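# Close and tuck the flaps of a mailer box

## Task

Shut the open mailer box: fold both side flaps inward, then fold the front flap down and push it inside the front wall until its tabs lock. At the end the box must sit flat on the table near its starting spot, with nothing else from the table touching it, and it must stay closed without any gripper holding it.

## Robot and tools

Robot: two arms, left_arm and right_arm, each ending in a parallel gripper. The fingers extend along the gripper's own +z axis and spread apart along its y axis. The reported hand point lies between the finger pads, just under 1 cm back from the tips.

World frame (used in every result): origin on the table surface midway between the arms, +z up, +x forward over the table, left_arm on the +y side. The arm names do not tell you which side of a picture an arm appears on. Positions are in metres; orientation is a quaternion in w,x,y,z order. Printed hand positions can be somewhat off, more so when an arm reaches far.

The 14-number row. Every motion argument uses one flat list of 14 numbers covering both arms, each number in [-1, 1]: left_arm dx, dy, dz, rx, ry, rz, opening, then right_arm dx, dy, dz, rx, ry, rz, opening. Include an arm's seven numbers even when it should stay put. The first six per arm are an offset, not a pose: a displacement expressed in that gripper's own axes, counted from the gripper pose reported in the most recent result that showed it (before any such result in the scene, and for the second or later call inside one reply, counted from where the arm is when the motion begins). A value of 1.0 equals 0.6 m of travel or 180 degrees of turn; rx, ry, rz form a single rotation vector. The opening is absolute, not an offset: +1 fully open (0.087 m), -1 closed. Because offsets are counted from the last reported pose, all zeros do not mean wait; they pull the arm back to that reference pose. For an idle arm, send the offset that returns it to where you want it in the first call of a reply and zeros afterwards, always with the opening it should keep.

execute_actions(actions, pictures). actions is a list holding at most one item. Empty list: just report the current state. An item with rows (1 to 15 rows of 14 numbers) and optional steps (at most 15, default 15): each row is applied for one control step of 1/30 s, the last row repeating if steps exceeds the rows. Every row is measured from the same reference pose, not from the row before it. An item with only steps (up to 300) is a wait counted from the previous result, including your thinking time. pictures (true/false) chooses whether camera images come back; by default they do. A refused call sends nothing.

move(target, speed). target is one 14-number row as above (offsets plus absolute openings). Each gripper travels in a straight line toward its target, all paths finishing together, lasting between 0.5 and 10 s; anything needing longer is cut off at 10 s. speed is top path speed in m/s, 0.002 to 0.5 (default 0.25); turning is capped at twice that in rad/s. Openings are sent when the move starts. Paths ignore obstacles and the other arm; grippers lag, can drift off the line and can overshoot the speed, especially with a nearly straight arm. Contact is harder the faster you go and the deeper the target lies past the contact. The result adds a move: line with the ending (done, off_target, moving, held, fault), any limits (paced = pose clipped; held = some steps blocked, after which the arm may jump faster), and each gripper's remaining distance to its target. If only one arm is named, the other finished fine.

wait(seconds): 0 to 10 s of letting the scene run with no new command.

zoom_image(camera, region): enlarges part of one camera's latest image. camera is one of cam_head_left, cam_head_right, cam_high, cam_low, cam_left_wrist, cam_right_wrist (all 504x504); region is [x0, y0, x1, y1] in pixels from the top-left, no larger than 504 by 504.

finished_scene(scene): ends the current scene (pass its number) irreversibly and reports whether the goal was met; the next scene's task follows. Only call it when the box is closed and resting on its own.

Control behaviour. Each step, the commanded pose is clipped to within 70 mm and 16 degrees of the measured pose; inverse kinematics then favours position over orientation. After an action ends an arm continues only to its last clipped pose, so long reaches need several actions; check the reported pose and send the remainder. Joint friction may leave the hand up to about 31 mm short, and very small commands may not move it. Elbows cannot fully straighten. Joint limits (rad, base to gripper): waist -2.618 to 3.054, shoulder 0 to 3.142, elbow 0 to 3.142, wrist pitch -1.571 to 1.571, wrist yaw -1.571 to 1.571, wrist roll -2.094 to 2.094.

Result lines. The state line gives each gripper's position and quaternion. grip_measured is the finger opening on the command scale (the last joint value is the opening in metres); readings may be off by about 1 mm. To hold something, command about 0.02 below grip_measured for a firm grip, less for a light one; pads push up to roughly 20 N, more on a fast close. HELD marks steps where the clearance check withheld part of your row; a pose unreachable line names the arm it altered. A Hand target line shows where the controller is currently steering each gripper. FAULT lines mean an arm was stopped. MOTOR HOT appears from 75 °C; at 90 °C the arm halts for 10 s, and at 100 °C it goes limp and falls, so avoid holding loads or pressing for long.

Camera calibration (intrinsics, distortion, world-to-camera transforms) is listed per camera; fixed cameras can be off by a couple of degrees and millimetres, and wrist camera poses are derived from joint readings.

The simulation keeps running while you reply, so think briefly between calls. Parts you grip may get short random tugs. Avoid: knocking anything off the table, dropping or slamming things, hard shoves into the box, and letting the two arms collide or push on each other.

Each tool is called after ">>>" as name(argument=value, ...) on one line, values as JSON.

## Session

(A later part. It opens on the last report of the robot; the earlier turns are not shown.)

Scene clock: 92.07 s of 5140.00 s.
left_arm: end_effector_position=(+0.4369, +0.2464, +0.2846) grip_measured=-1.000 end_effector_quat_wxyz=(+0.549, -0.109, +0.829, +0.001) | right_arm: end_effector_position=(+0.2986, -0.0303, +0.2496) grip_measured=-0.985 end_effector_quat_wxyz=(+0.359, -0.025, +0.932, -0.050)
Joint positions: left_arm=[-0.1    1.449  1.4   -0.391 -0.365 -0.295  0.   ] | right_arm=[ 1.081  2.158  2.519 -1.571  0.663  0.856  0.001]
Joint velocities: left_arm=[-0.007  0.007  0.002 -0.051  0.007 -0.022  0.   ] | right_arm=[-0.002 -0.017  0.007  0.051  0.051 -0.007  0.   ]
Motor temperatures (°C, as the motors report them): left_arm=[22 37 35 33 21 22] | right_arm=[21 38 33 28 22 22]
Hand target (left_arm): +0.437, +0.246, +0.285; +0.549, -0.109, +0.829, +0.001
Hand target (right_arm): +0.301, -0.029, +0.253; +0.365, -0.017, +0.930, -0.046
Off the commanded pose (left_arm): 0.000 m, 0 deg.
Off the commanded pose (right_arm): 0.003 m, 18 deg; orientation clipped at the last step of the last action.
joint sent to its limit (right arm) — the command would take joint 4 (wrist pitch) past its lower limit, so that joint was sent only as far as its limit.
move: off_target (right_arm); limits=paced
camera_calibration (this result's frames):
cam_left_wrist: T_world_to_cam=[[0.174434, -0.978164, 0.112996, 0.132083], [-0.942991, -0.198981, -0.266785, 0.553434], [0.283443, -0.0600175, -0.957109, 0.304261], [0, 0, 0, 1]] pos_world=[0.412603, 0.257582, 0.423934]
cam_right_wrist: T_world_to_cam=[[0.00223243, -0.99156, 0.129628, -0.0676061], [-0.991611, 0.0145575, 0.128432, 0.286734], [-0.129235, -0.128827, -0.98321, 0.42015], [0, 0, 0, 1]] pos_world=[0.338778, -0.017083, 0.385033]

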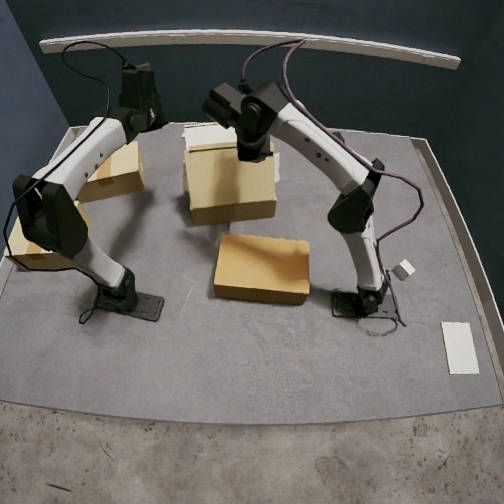

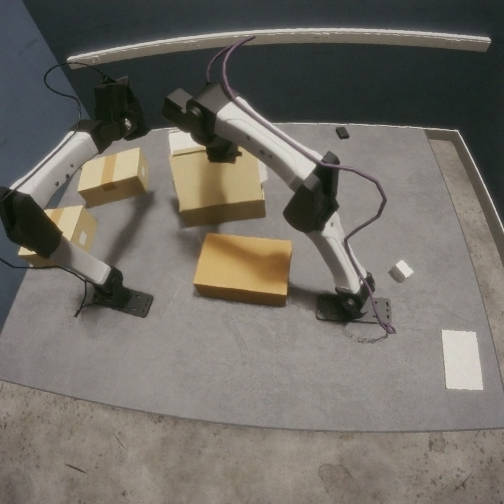

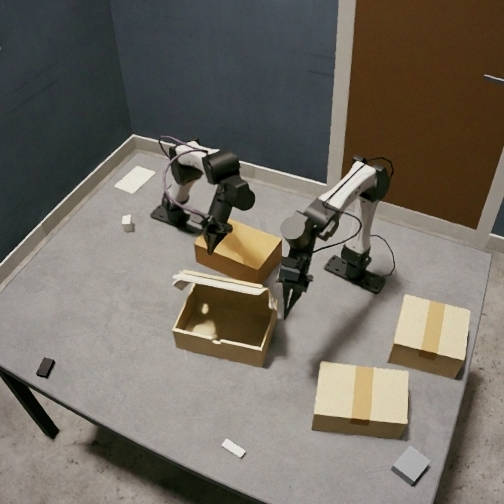

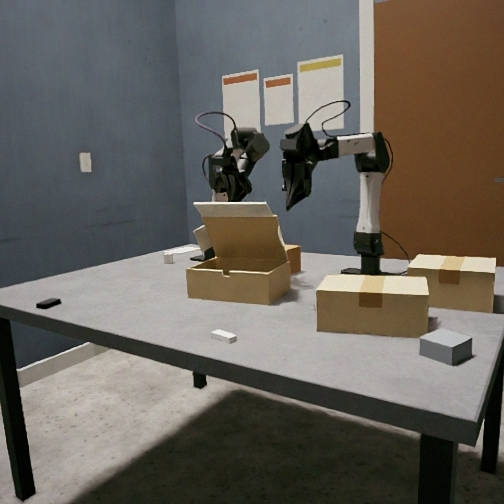

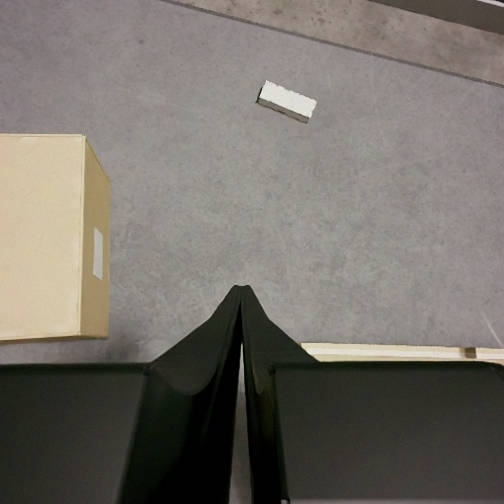

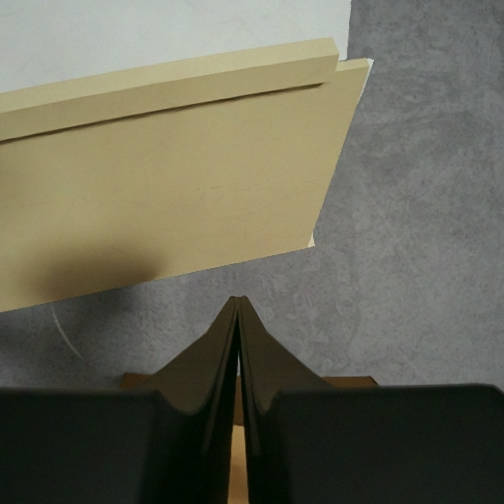

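>>> move(target=[0,0,0,0,0,0,-1,0.007,0.024,0.307,0,0,0,-1], speed=0.12)

>>> move(target=[0.11,-0.327,0.182,0,0,0,-1,0,0,0,0,0,0,-1])

Scene clock: 99.43 s of 5140.00 s.
left_arm: end_effector_position=(+0.4369, +0.2464, +0.2846) grip_measured=-1.000 end_effector_quat_wxyz=(+0.549, -0.109, +0.829, +0.001) | right_arm: end_effector_position=(+0.4172, -0.0298, +0.1282) grip_measured=-0.985 end_effector_quat_wxyz=(+0.370, -0.020, +0.928, -0.045)
Joint positions: left_arm=[-0.1    1.449  1.4   -0.391 -0.365 -0.295  0.   ] | right_arm=[ 0.867  2.226  2.085 -0.906  0.584  0.619  0.001]
Joint velocities: left_arm=[ 0.007  0.007  0.002  0.007 -0.022 -0.066  0.   ] | right_arm=[-0.007 -0.012 -0.002 -0.007  0.066 -0.051 -0.   ]
Motor temperatures (°C, as the motors report them): left_arm=[22 37 36 33 21 22] | right_arm=[21 39 33 28 22 22]
Hand target (left_arm): +0.437, +0.246, +0.285; +0.549, -0.109, +0.829, +0.001
Hand target (right_arm): +0.419, -0.030, +0.111; +0.359, -0.025, +0.932, -0.049
Off the commanded pose (left_arm): 0.000 m, 0 deg.
Off the commanded pose (right_arm): 0.019 m, 2 deg.
After step 90, 2.40 s passed at rest.
move: off_target (right_arm)
camera_calibration (this result's frames):
cam_left_wrist: T_world_to_cam=[[0.174434, -0.978164, 0.112996, 0.132083], [-0.942991, -0.198981, -0.266785, 0.553434], [0.283443, -0.0600175, -0.957109, 0.304261], [0, 0, 0, 1]] pos_world=[0.412603, 0.257582, 0.423934]
cam_right_wrist: T_world_to_cam=[[-0.0068325, -0.993089, 0.117165, -0.0463755], [-0.994152, 0.0193734, 0.106235, 0.423995], [-0.10777, -0.115754, -0.987414, 0.308148], [0, 0, 0, 1]] pos_world=[0.454408, -0.0185998, 0.264661]

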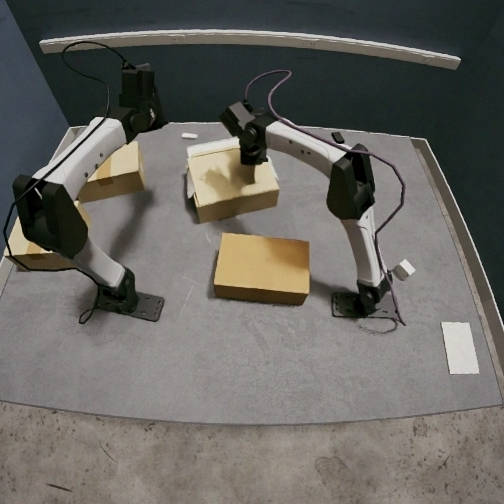

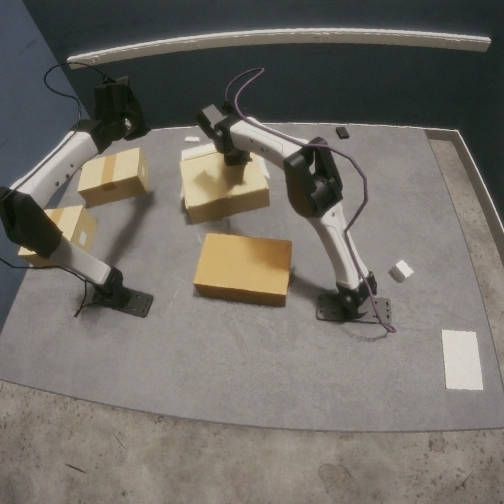

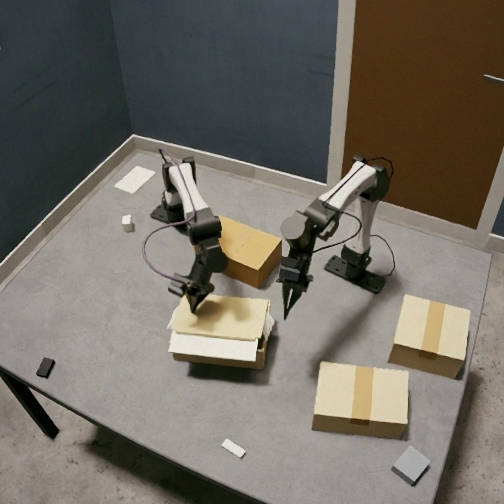

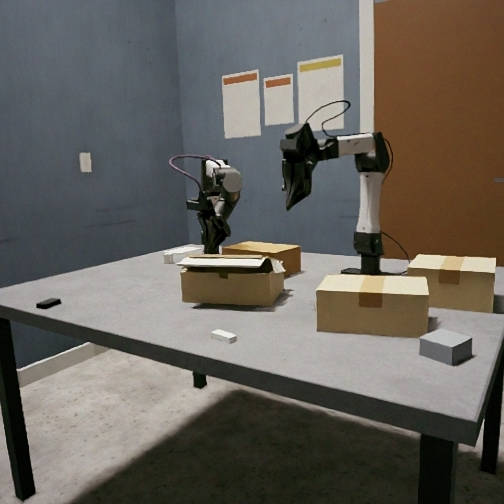

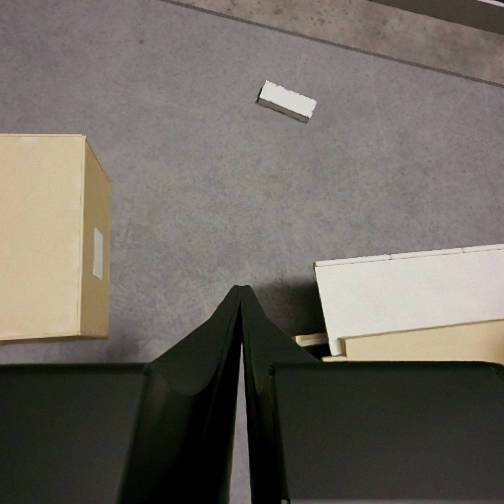

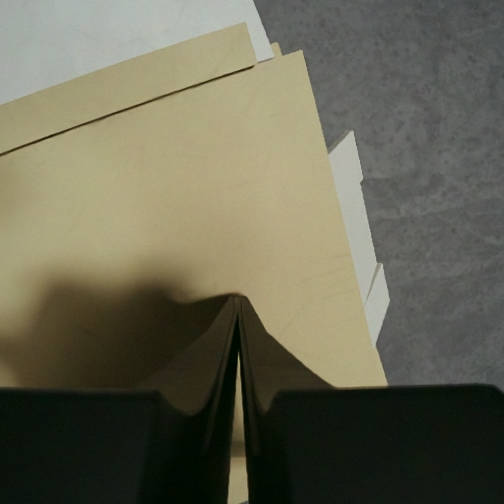

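Scene clock: 100.70 s of 5140.00 s.
left_arm: end_effector_position=(+0.5000, +0.1283, +0.2362) grip_measured=-1.000 end_effector_quat_wxyz=(+0.544, -0.094, +0.833, -0.010) | right_arm: end_effector_position=(+0.4173, -0.0298, +0.1283) grip_measured=-0.985 end_effector_quat_wxyz=(+0.370, -0.019, +0.928, -0.045)
Joint positions: left_arm=[-0.328  1.827  1.633 -0.297 -0.533 -0.396  0.   ] | right_arm=[ 0.867  2.226  2.085 -0.905  0.584  0.619  0.001]
Joint velocities: left_arm=[-0.002  0.007 -0.017 -0.037 -0.051 -0.037  0.   ] | right_arm=[-0.012  0.012 -0.002  0.007  0.022 -0.007 -0.001]
Motor temperatures (°C, as the motors report them): left_arm=[22 37 36 33 21 22] | right_arm=[21 39 33 28 22 22]
Hand target (left_arm): +0.500, +0.133, +0.234; +0.542, -0.096, +0.835, -0.005
Hand target (right_arm): +0.417, -0.030, +0.128; +0.370, -0.019, +0.928, -0.045
Off the commanded pose (left_arm): 0.092 m, 2 deg; position clipped at the last step of the last action.
Off the commanded pose (right_arm): 0.000 m, 0 deg.
move: held (left_arm); limits=paced,held; held on 17 of 38 steps (left_arm), including the last (left_arm)
pose unreachable (left arm): on one or more control steps of this call this arm could not follow its commanded pose, so it was not sent that pose on those steps. On the call's last step it was still not sent that pose. It may still have moved: this result reports where it is.
cause: the commanded pose would bring a part of the arm too close to another arm (this arm's wrist (the part past joint 5) and the other arm's wrist (the part past joint 4)).
camera_calibration (this result's frames):
cam_left_wrist: T_world_to_cam=[[0.138476, -0.983857, 0.113357, 0.0296453], [-0.952642, -0.163616, -0.256327, 0.574347], [0.270736, -0.0724934, -0.95992, 0.241596], [0, 0, 0, 1]] pos_world=[0.477633, 0.140653, 0.375773]
cam_right_wrist: T_world_to_cam=[[-0.00708072, -0.993094, 0.117108, -0.0462619], [-0.994202, 0.0195573, 0.105737, 0.42417], [-0.107297, -0.11568, -0.987474, 0.308029], [0, 0, 0, 1]] pos_world=[0.454433, -0.0186052, 0.264738]

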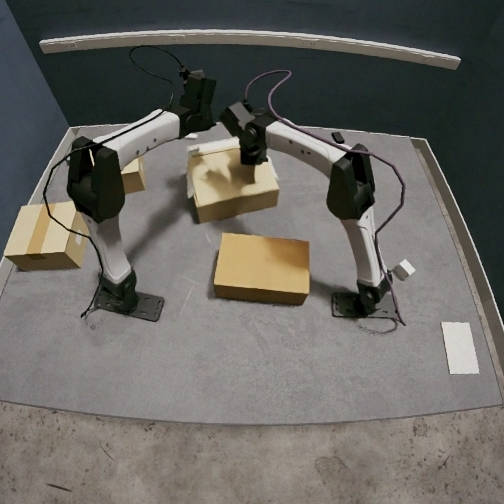

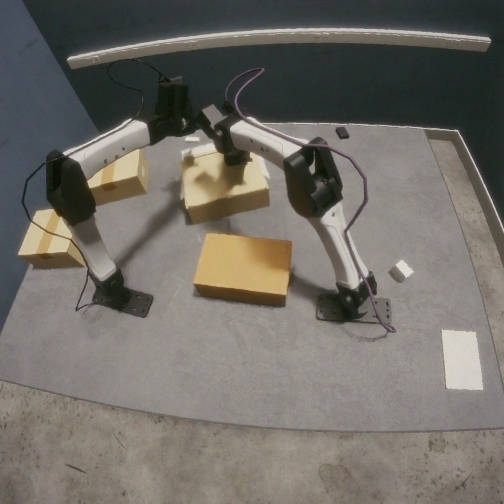

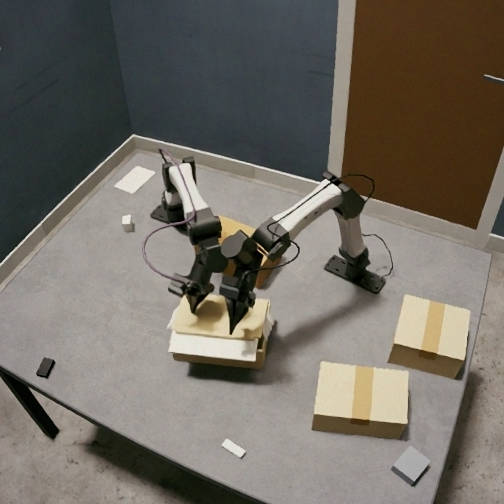

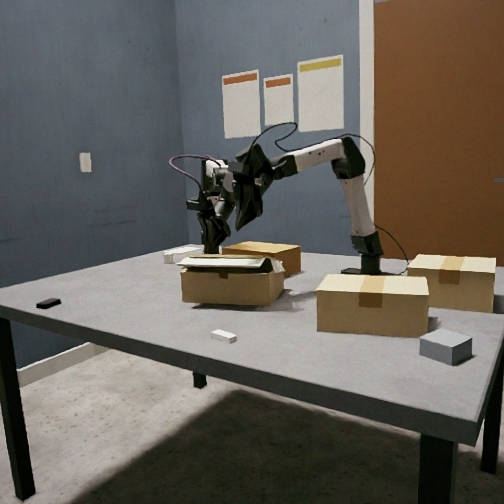

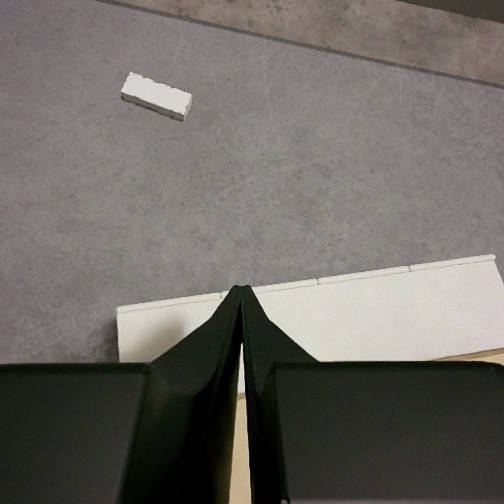

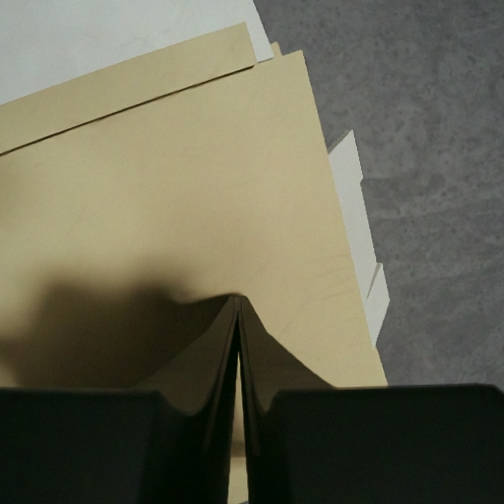

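>>> move(target=[0.233,0.025,0.17,0,0,0,-1,0,0,0,0,0,0,-1], speed=0.12)

>>> move(target=[0.039,0.015,-0.091,0,0,0,-1,0,0,0,0,0,0,-1], speed=0.08)

Scene clock: 106.07 s of 5140.00 s.
left_arm: end_effector_position=(+0.5454, +0.1227, +0.1108) grip_measured=-1.000 end_effector_quat_wxyz=(+0.581, -0.106, +0.807, -0.026) | right_arm: end_effector_position=(+0.4173, -0.0298, +0.1283) grip_measured=-0.985 end_effector_quat_wxyz=(+0.370, -0.019, +0.928, -0.045)
Joint positions: left_arm=[-0.296  2.057  1.352  0.324 -0.516 -0.372  0.   ] | right_arm=[ 0.867  2.226  2.085 -0.905  0.584  0.619  0.001]
Joint velocities: left_arm=[ 0.002  0.007  0.012 -0.051 -0.037 -0.051  0.   ] | right_arm=[ 0.017 -0.022 -0.002 -0.051 -0.051 -0.007 -0.001]
Motor temperatures (°C, as the motors report them): left_arm=[22 38 36 33 21 22] | right_arm=[21 40 33 28 22 22]
Hand target (left_arm): +0.535, +0.128, +0.067; +0.545, -0.094, +0.833, -0.010
Hand target (right_arm): +0.417, -0.030, +0.128; +0.370, -0.019, +0.928, -0.045
Off the commanded pose (left_arm): 0.046 m, 6 deg.
Off the commanded pose (right_arm): 0.000 m, 0 deg.
After step 90, 0.50 s passed at rest.
move: off_target (left_arm)
camera_calibration (this result's frames):
cam_left_wrist: T_world_to_cam=[[0.134142, -0.977928, 0.160199, 0.028522], [-0.923425, -0.182014, -0.33787, 0.579898], [0.359571, -0.10261, -0.927459, 0.0601671], [0, 0, 0, 1]] pos_world=[0.510032, 0.139616, 0.247164]
cam_right_wrist: T_world_to_cam=[[-0.00708072, -0.993094, 0.117108, -0.0462619], [-0.994202, 0.0195573, 0.105737, 0.42417], [-0.107297, -0.11568, -0.987474, 0.308029], [0, 0, 0, 1]] pos_world=[0.454433, -0.0186052, 0.264738]

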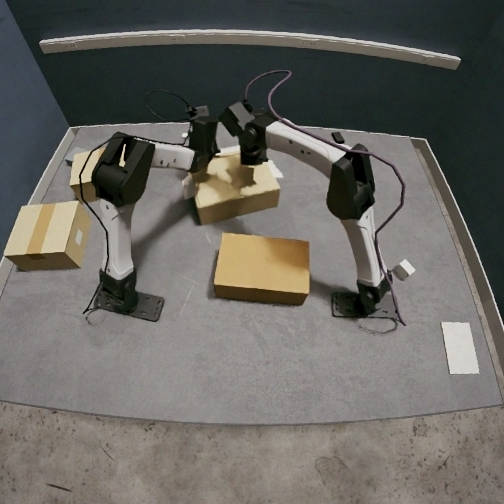

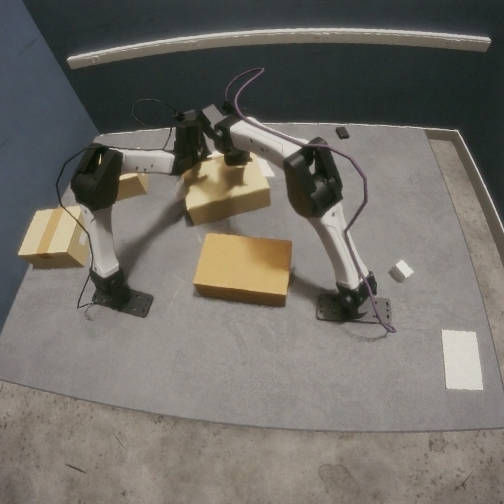

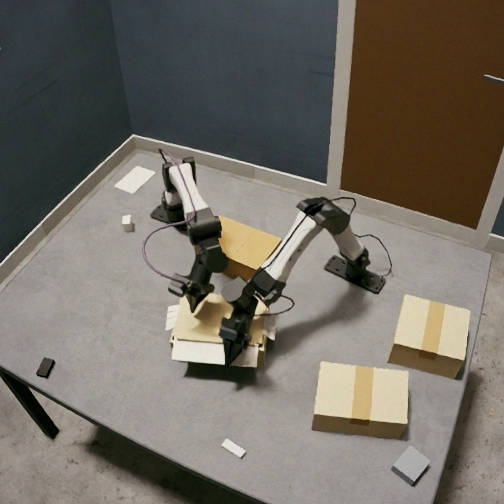

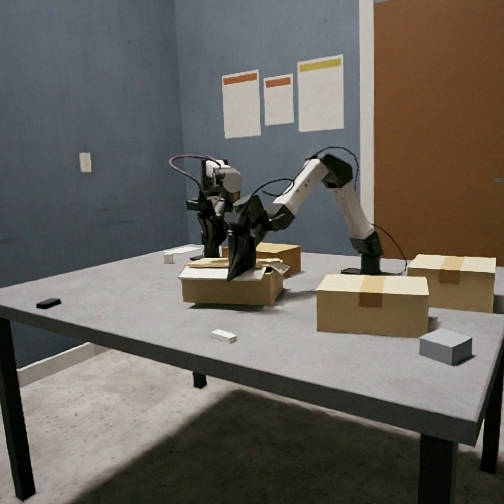

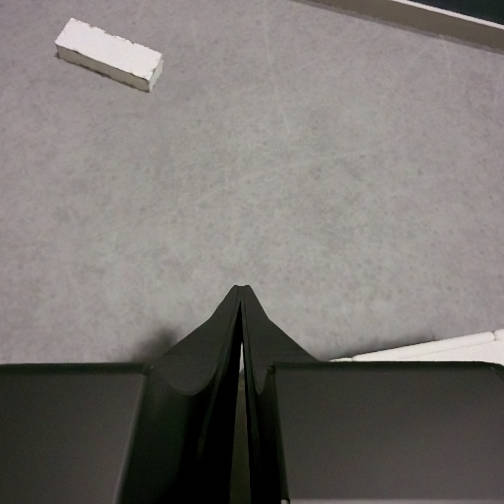

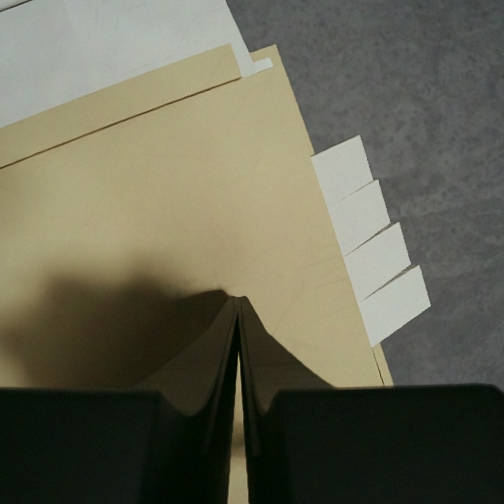

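Scene clock: 107.13 s of 5140.00 s.
left_arm: end_effector_position=(+0.4941, +0.1212, +0.1174) grip_measured=-1.000 end_effector_quat_wxyz=(+0.590, -0.111, +0.799, -0.032) | right_arm: end_effector_position=(+0.4173, -0.0298, +0.1283) grip_measured=-0.985 end_effector_quat_wxyz=(+0.370, -0.019, +0.928, -0.045)
Joint positions: left_arm=[-0.359  1.896  1.124  0.404 -0.578 -0.399  0.   ] | right_arm=[ 0.867  2.226  2.085 -0.905  0.584  0.619  0.001]
Joint velocities: left_arm=[-0.012 -0.007 -0.022 -0.037  0.007  0.051  0.   ] | right_arm=[-0.007 -0.027 -0.012 -0.037 -0.022 -0.022 -0.   ]
Motor temperatures (°C, as the motors report them): left_arm=[22 38 36 33 21 22] | right_arm=[21 40 33 28 22 22]
Hand target (left_arm): +0.486, +0.121, +0.106; +0.581, -0.107, +0.807, -0.027
Hand target (right_arm): +0.417, -0.030, +0.128; +0.370, -0.019, +0.928, -0.045
Off the commanded pose (left_arm): 0.015 m, 2 deg.
Off the commanded pose (right_arm): 0.000 m, 0 deg.
move: off_target (left_arm)
camera_calibration (this result's frames):
cam_left_wrist: T_world_to_cam=[[0.132744, -0.97544, 0.175771, 0.0314997], [-0.914341, -0.188967, -0.358151, 0.533232], [0.38257, -0.113172, -0.916969, 0.0732218], [0, 0, 0, 1]] pos_world=[0.455362, 0.139776, 0.252583]
cam_right_wrist: T_world_to_cam=[[-0.00708072, -0.993094, 0.117108, -0.0462619], [-0.994202, 0.0195573, 0.105737, 0.42417], [-0.107297, -0.11568, -0.987474, 0.308029], [0, 0, 0, 1]] pos_world=[0.454433, -0.0186052, 0.264738]

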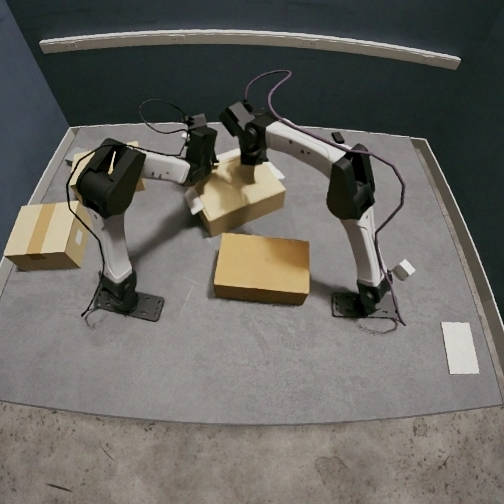

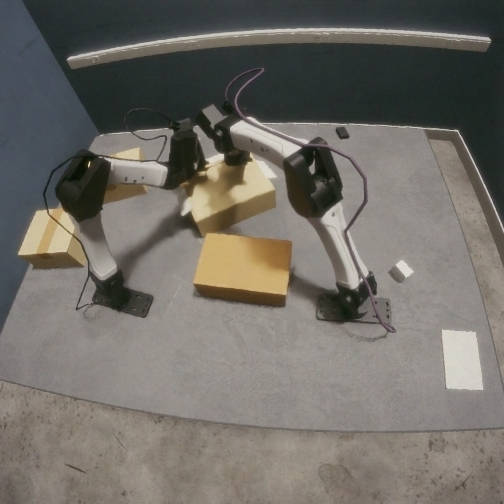

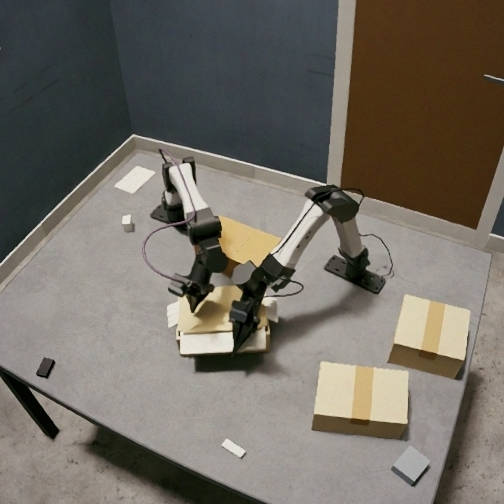

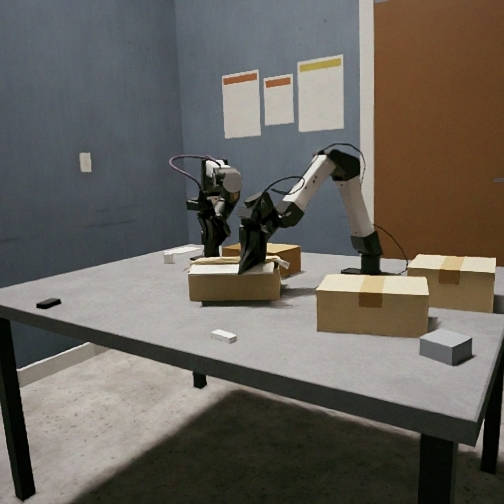

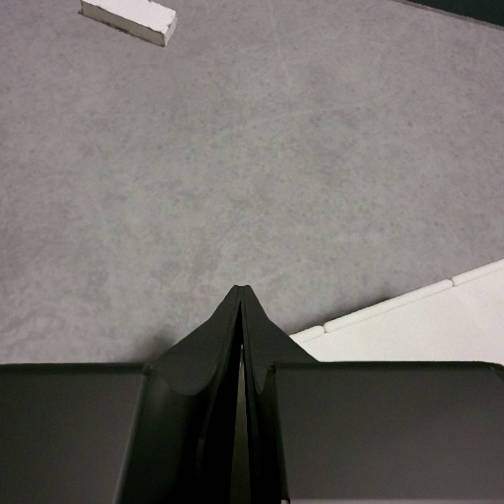

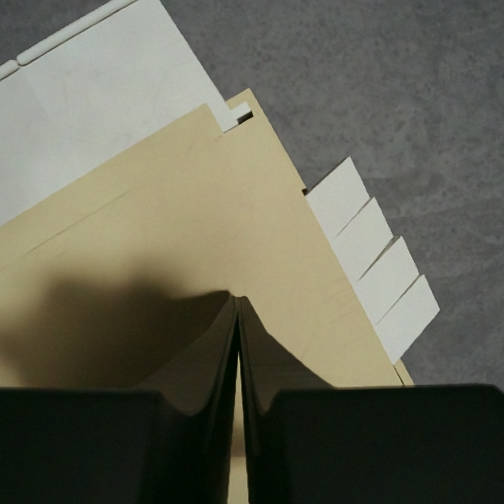

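>>> move(target=[-0.089,-0.016,-0.046,0,0.22,0,-1,0,0,0,0,0,0,-1])

Scene clock: 113.67 s of 5140.00 s.
left_arm: end_effector_position=(+0.4840, +0.1186, +0.1860) grip_measured=-1.000 end_effector_quat_wxyz=(+0.302, -0.088, +0.946, -0.077) | right_arm: end_effector_position=(+0.4173, -0.0298, +0.1283) grip_measured=-0.985 end_effector_quat_wxyz=(+0.370, -0.019, +0.928, -0.045)
Joint positions: left_arm=[-0.22   2.142  2.204 -1.011 -0.136 -0.529  0.   ] | right_arm=[ 0.867  2.226  2.085 -0.905  0.584  0.619  0.001]
Joint velocities: left_arm=[-0.002 -0.002  0.012 -0.037 -0.022 -0.037  0.   ] | right_arm=[ 0.002  0.022 -0.002  0.022  0.007  0.037 -0.   ]
Motor temperatures (°C, as the motors report them): left_arm=[22 39 36 33 21 22] | right_arm=[21 41 33 28 22 22]
Hand target (left_arm): +0.483, +0.123, +0.177; +0.286, -0.092, +0.951, -0.072
Hand target (right_arm): +0.417, -0.030, +0.128; +0.370, -0.019, +0.928, -0.045
Off the commanded pose (left_arm): 0.009 m, 2 deg.
Off the commanded pose (right_arm): 0.000 m, 0 deg.
After step 90, 1.03 s passed at rest.
move: done; limits=paced,held; held on 2 of 75 steps (left_arm)
pose unreachable (left arm): on one or more control steps of this call this arm could not follow its commanded pose, so it was not sent that pose on those steps. It may still have moved: this result reports where it is.
cause: the commanded pose would bring a part of the arm too close to another arm (this arm's wrist (the part past joint 4) and the other arm's wrist (the part past joint 4)).
camera_calibration (this result's frames):
cam_left_wrist: T_world_to_cam=[[0.11071, -0.973947, 0.197913, 0.0246253], [-0.961099, -0.0542149, 0.270831, 0.437717], [-0.253046, -0.220198, -0.942062, 0.464739], [0, 0, 0, 1]] pos_world=[0.535564, 0.150049, 0.314392]
cam_right_wrist: T_world_to_cam=[[-0.00708072, -0.993094, 0.117108, -0.0462619], [-0.994202, 0.0195573, 0.105737, 0.42417], [-0.107297, -0.11568, -0.987474, 0.308029], [0, 0, 0, 1]] pos_world=[0.454433, -0.0186052, 0.264738]

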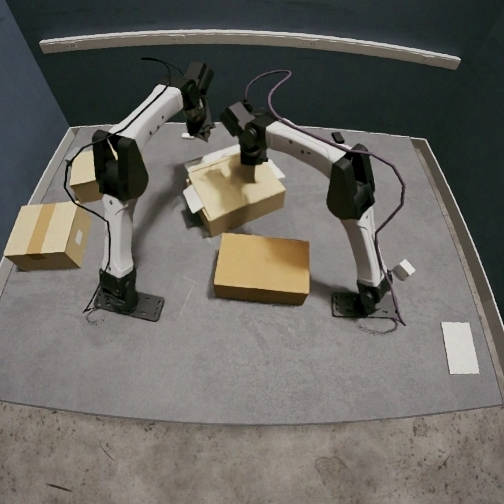

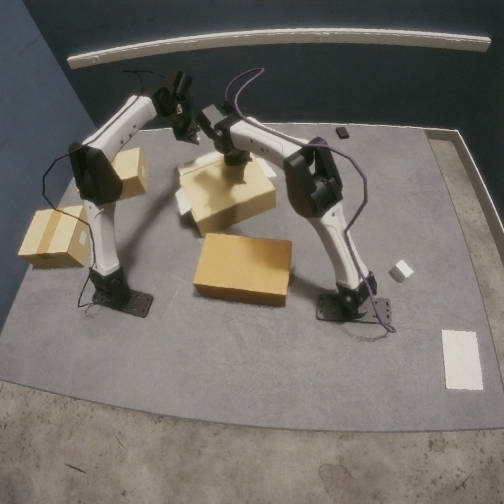

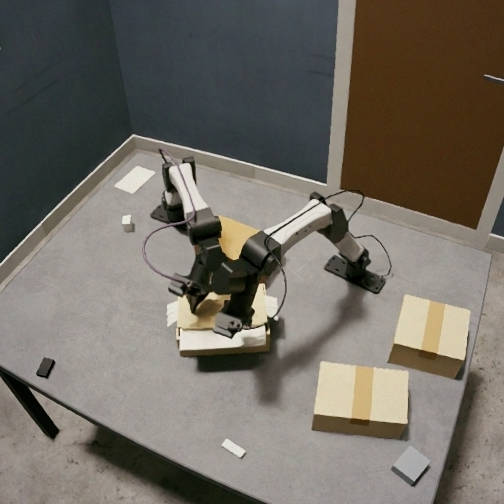

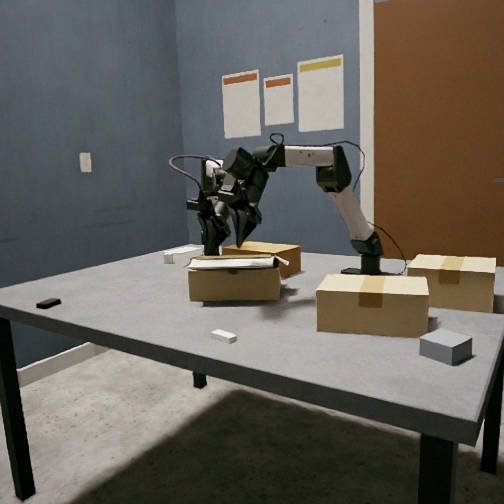

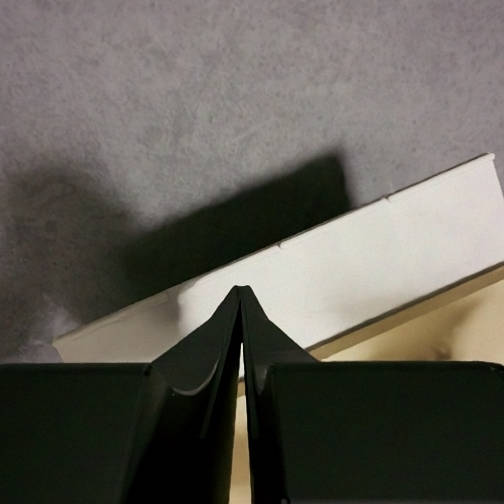

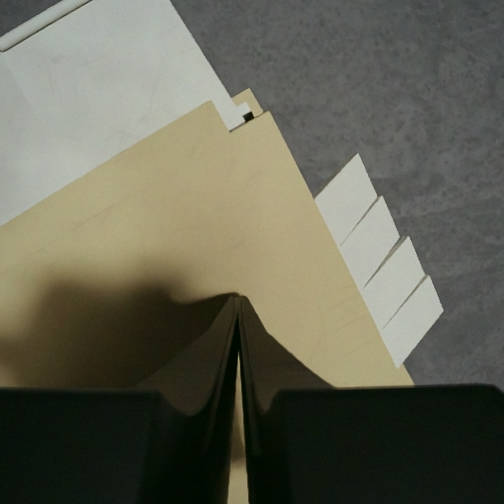

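>>> move(target=[0.211,0,0.133,0,0,0,-1,0,0,0,0,0,0,-1], speed=0.1)

Scene clock: 119.87 s of 5140.00 s.
left_arm: end_effector_position=(+0.4498, +0.0805, +0.0862) grip_measured=-1.000 end_effector_quat_wxyz=(+0.340, -0.100, +0.930, -0.101) | right_arm: end_effector_position=(+0.4173, -0.0298, +0.1283) grip_measured=-0.985 end_effector_quat_wxyz=(+0.370, -0.019, +0.928, -0.045)
Joint positions: left_arm=[-0.334  1.973  1.505 -0.404 -0.21  -0.64   0.   ] | right_arm=[ 0.867  2.226  2.085 -0.905  0.584  0.619  0.001]
Joint velocities: left_arm=[-0.002  0.017 -0.012  0.081 -0.037  0.095  0.   ] | right_arm=[ 0.007 -0.012 -0.002 -0.007  0.066 -0.066 -0.   ]
Motor temperatures (°C, as the motors report them): left_arm=[22 40 36 33 21 22] | right_arm=[21 42 33 28 22 22]
Hand target (left_arm): +0.430, +0.083, +0.053; +0.301, -0.088, +0.946, -0.078
Hand target (right_arm): +0.417, -0.030, +0.128; +0.370, -0.019, +0.928, -0.045
Off the commanded pose (left_arm): 0.041 m, 6 deg.
Off the commanded pose (right_arm): 0.000 m, 0 deg.
After step 90, 1.30 s passed at rest.
move: off_target (left_arm)
camera_calibration (this result's frames):
cam_left_wrist: T_world_to_cam=[[0.109091, -0.960803, 0.254865, 0.00577293], [-0.979392, -0.060049, 0.192837, 0.445191], [-0.169974, -0.27065, -0.947554, 0.320829], [0, 0, 0, 1]] pos_world=[0.489919, 0.119112, 0.216682]
cam_right_wrist: T_world_to_cam=[[-0.00708072, -0.993094, 0.117108, -0.0462619], [-0.994202, 0.0195573, 0.105737, 0.42417], [-0.107297, -0.11568, -0.987474, 0.308029], [0, 0, 0, 1]] pos_world=[0.454433, -0.0186052, 0.264738]

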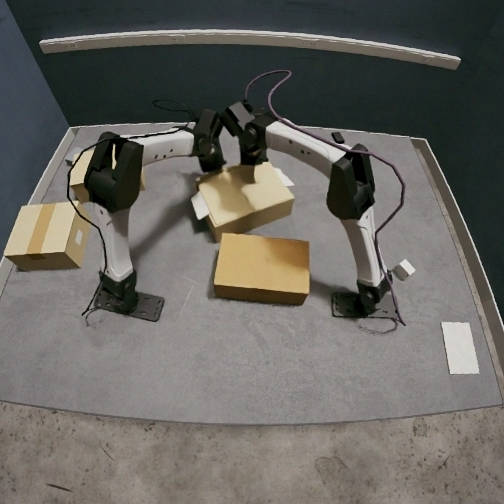

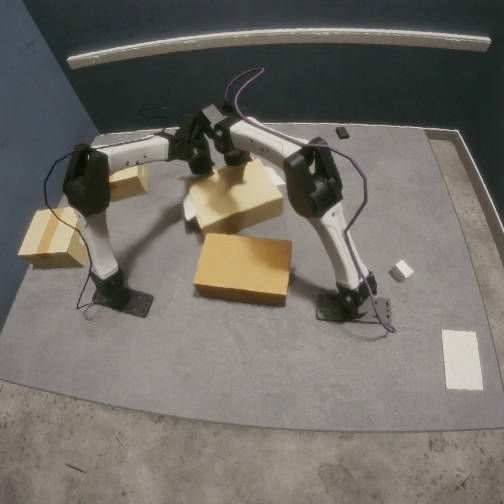

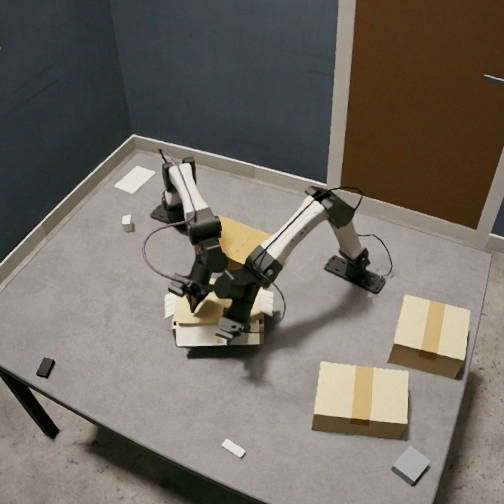

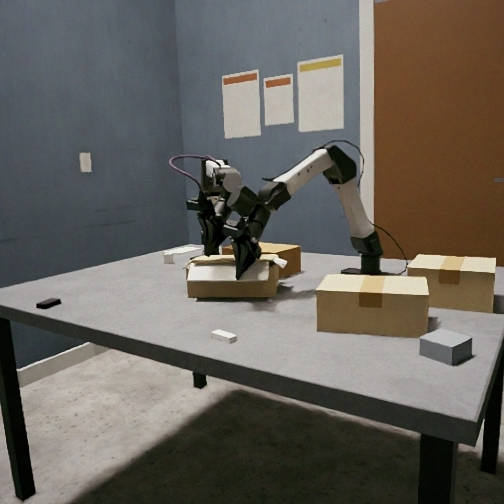

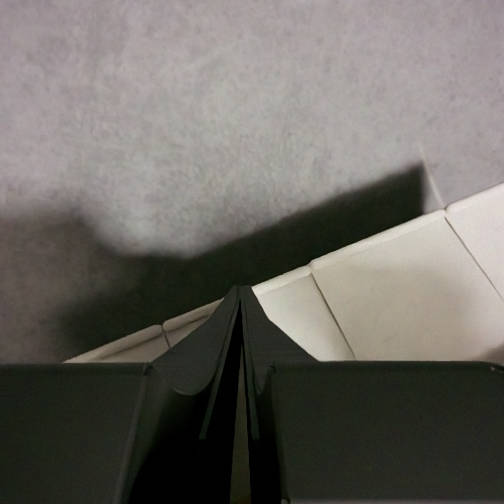

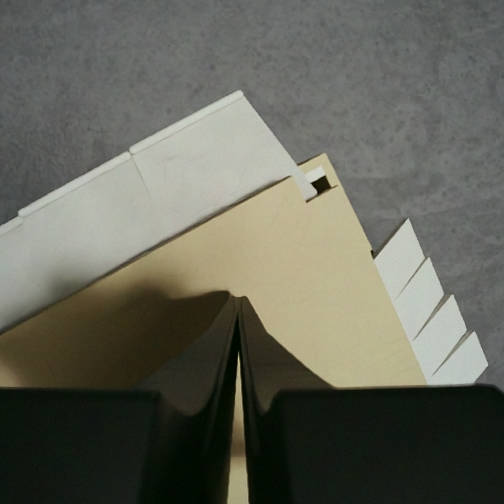

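>>> move(target=[-0.215,0.105,-0.187,0,0,0,-1,-0.03,-0.024,-0.285,0,0,0,-1], speed=0.15)

Scene clock: 128.23 s of 5140.00 s.
left_arm: end_effector_position=(+0.4653, +0.1868, +0.2430) grip_measured=-1.000 end_effector_quat_wxyz=(+0.360, -0.101, +0.922, -0.104) | right_arm: end_effector_position=(+0.3129, -0.0312, +0.2648) grip_measured=-0.985 end_effector_quat_wxyz=(+0.377, -0.024, +0.925, -0.036)
Joint positions: left_arm=[-0.079  1.863  1.958 -0.899 -0.052 -0.443  0.   ] | right_arm=[ 1.055  2.173  2.594 -1.558  0.666  0.806  0.001]
Joint velocities: left_arm=[ 0.002 -0.007 -0.017  0.095  0.051 -0.037  0.   ] | right_arm=[ 0.012  0.002  0.007 -0.022  0.007  0.022  0.   ]
Motor temperatures (°C, as the motors report them): left_arm=[22 40 36 32 21 22] | right_arm=[21 42 33 28 22 22]
Hand target (left_arm): +0.464, +0.188, +0.234; +0.343, -0.099, +0.929, -0.099
Hand target (right_arm): +0.312, -0.031, +0.264; +0.376, -0.022, +0.925, -0.039
Off the commanded pose (left_arm): 0.010 m, 2 deg.
Off the commanded pose (right_arm): 0.001 m, 1 deg.
joint sent to its limit (right arm) — the command would take joint 4 (wrist pitch) past its lower limit, so that joint was sent only as far as its limit.
After step 90, 3.43 s passed at rest.
move: done
camera_calibration (this result's frames):
cam_left_wrist: T_world_to_cam=[[0.102694, -0.95965, 0.261776, 0.0673673], [-0.986483, -0.0644707, 0.150649, 0.450868], [-0.127693, -0.273708, -0.953299, 0.483136], [0, 0, 0, 1]] pos_world=[0.499549, 0.225955, 0.375015]
cam_right_wrist: T_world_to_cam=[[0.0070578, -0.994665, 0.102918, -0.0650248], [-0.995813, 0.00238963, 0.0913845, 0.309744], [-0.0911429, -0.103132, -0.990483, 0.427605], [0, 0, 0, 1]] pos_world=[0.347879, -0.0213181, 0.401922]

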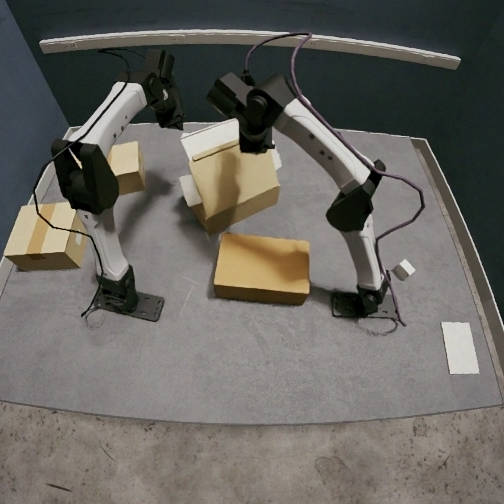

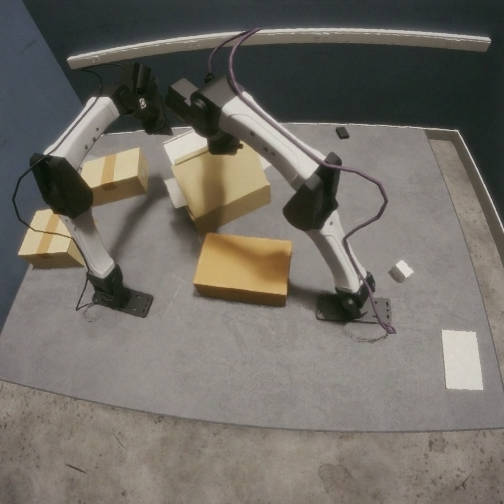

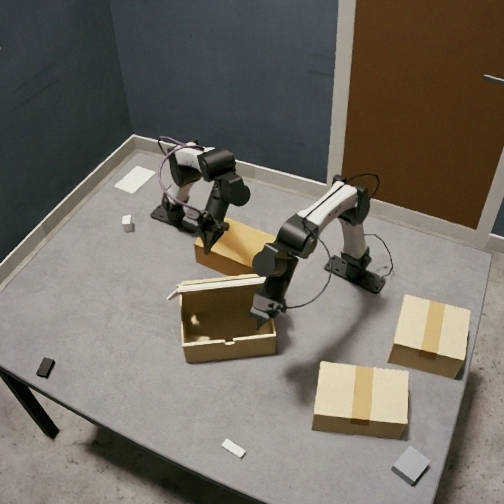

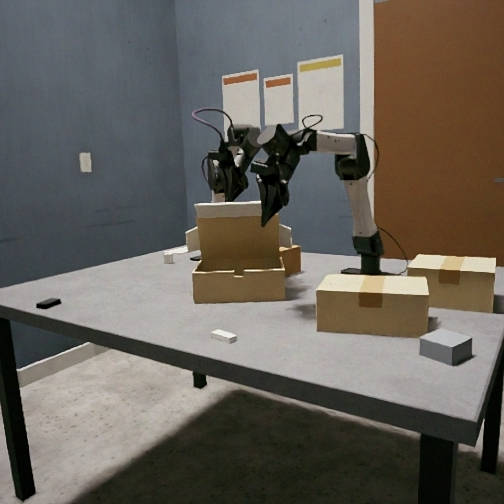

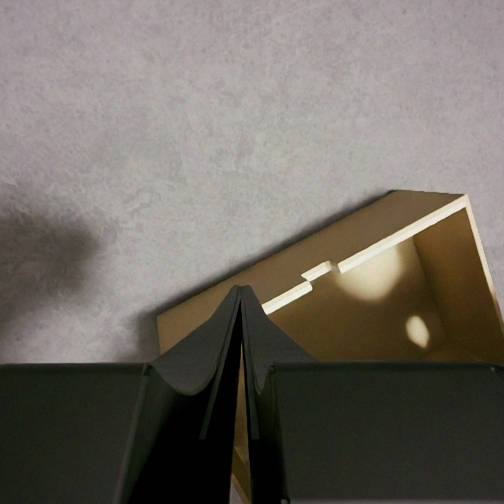

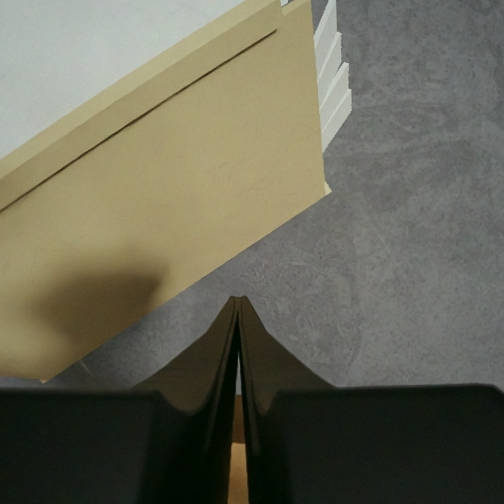

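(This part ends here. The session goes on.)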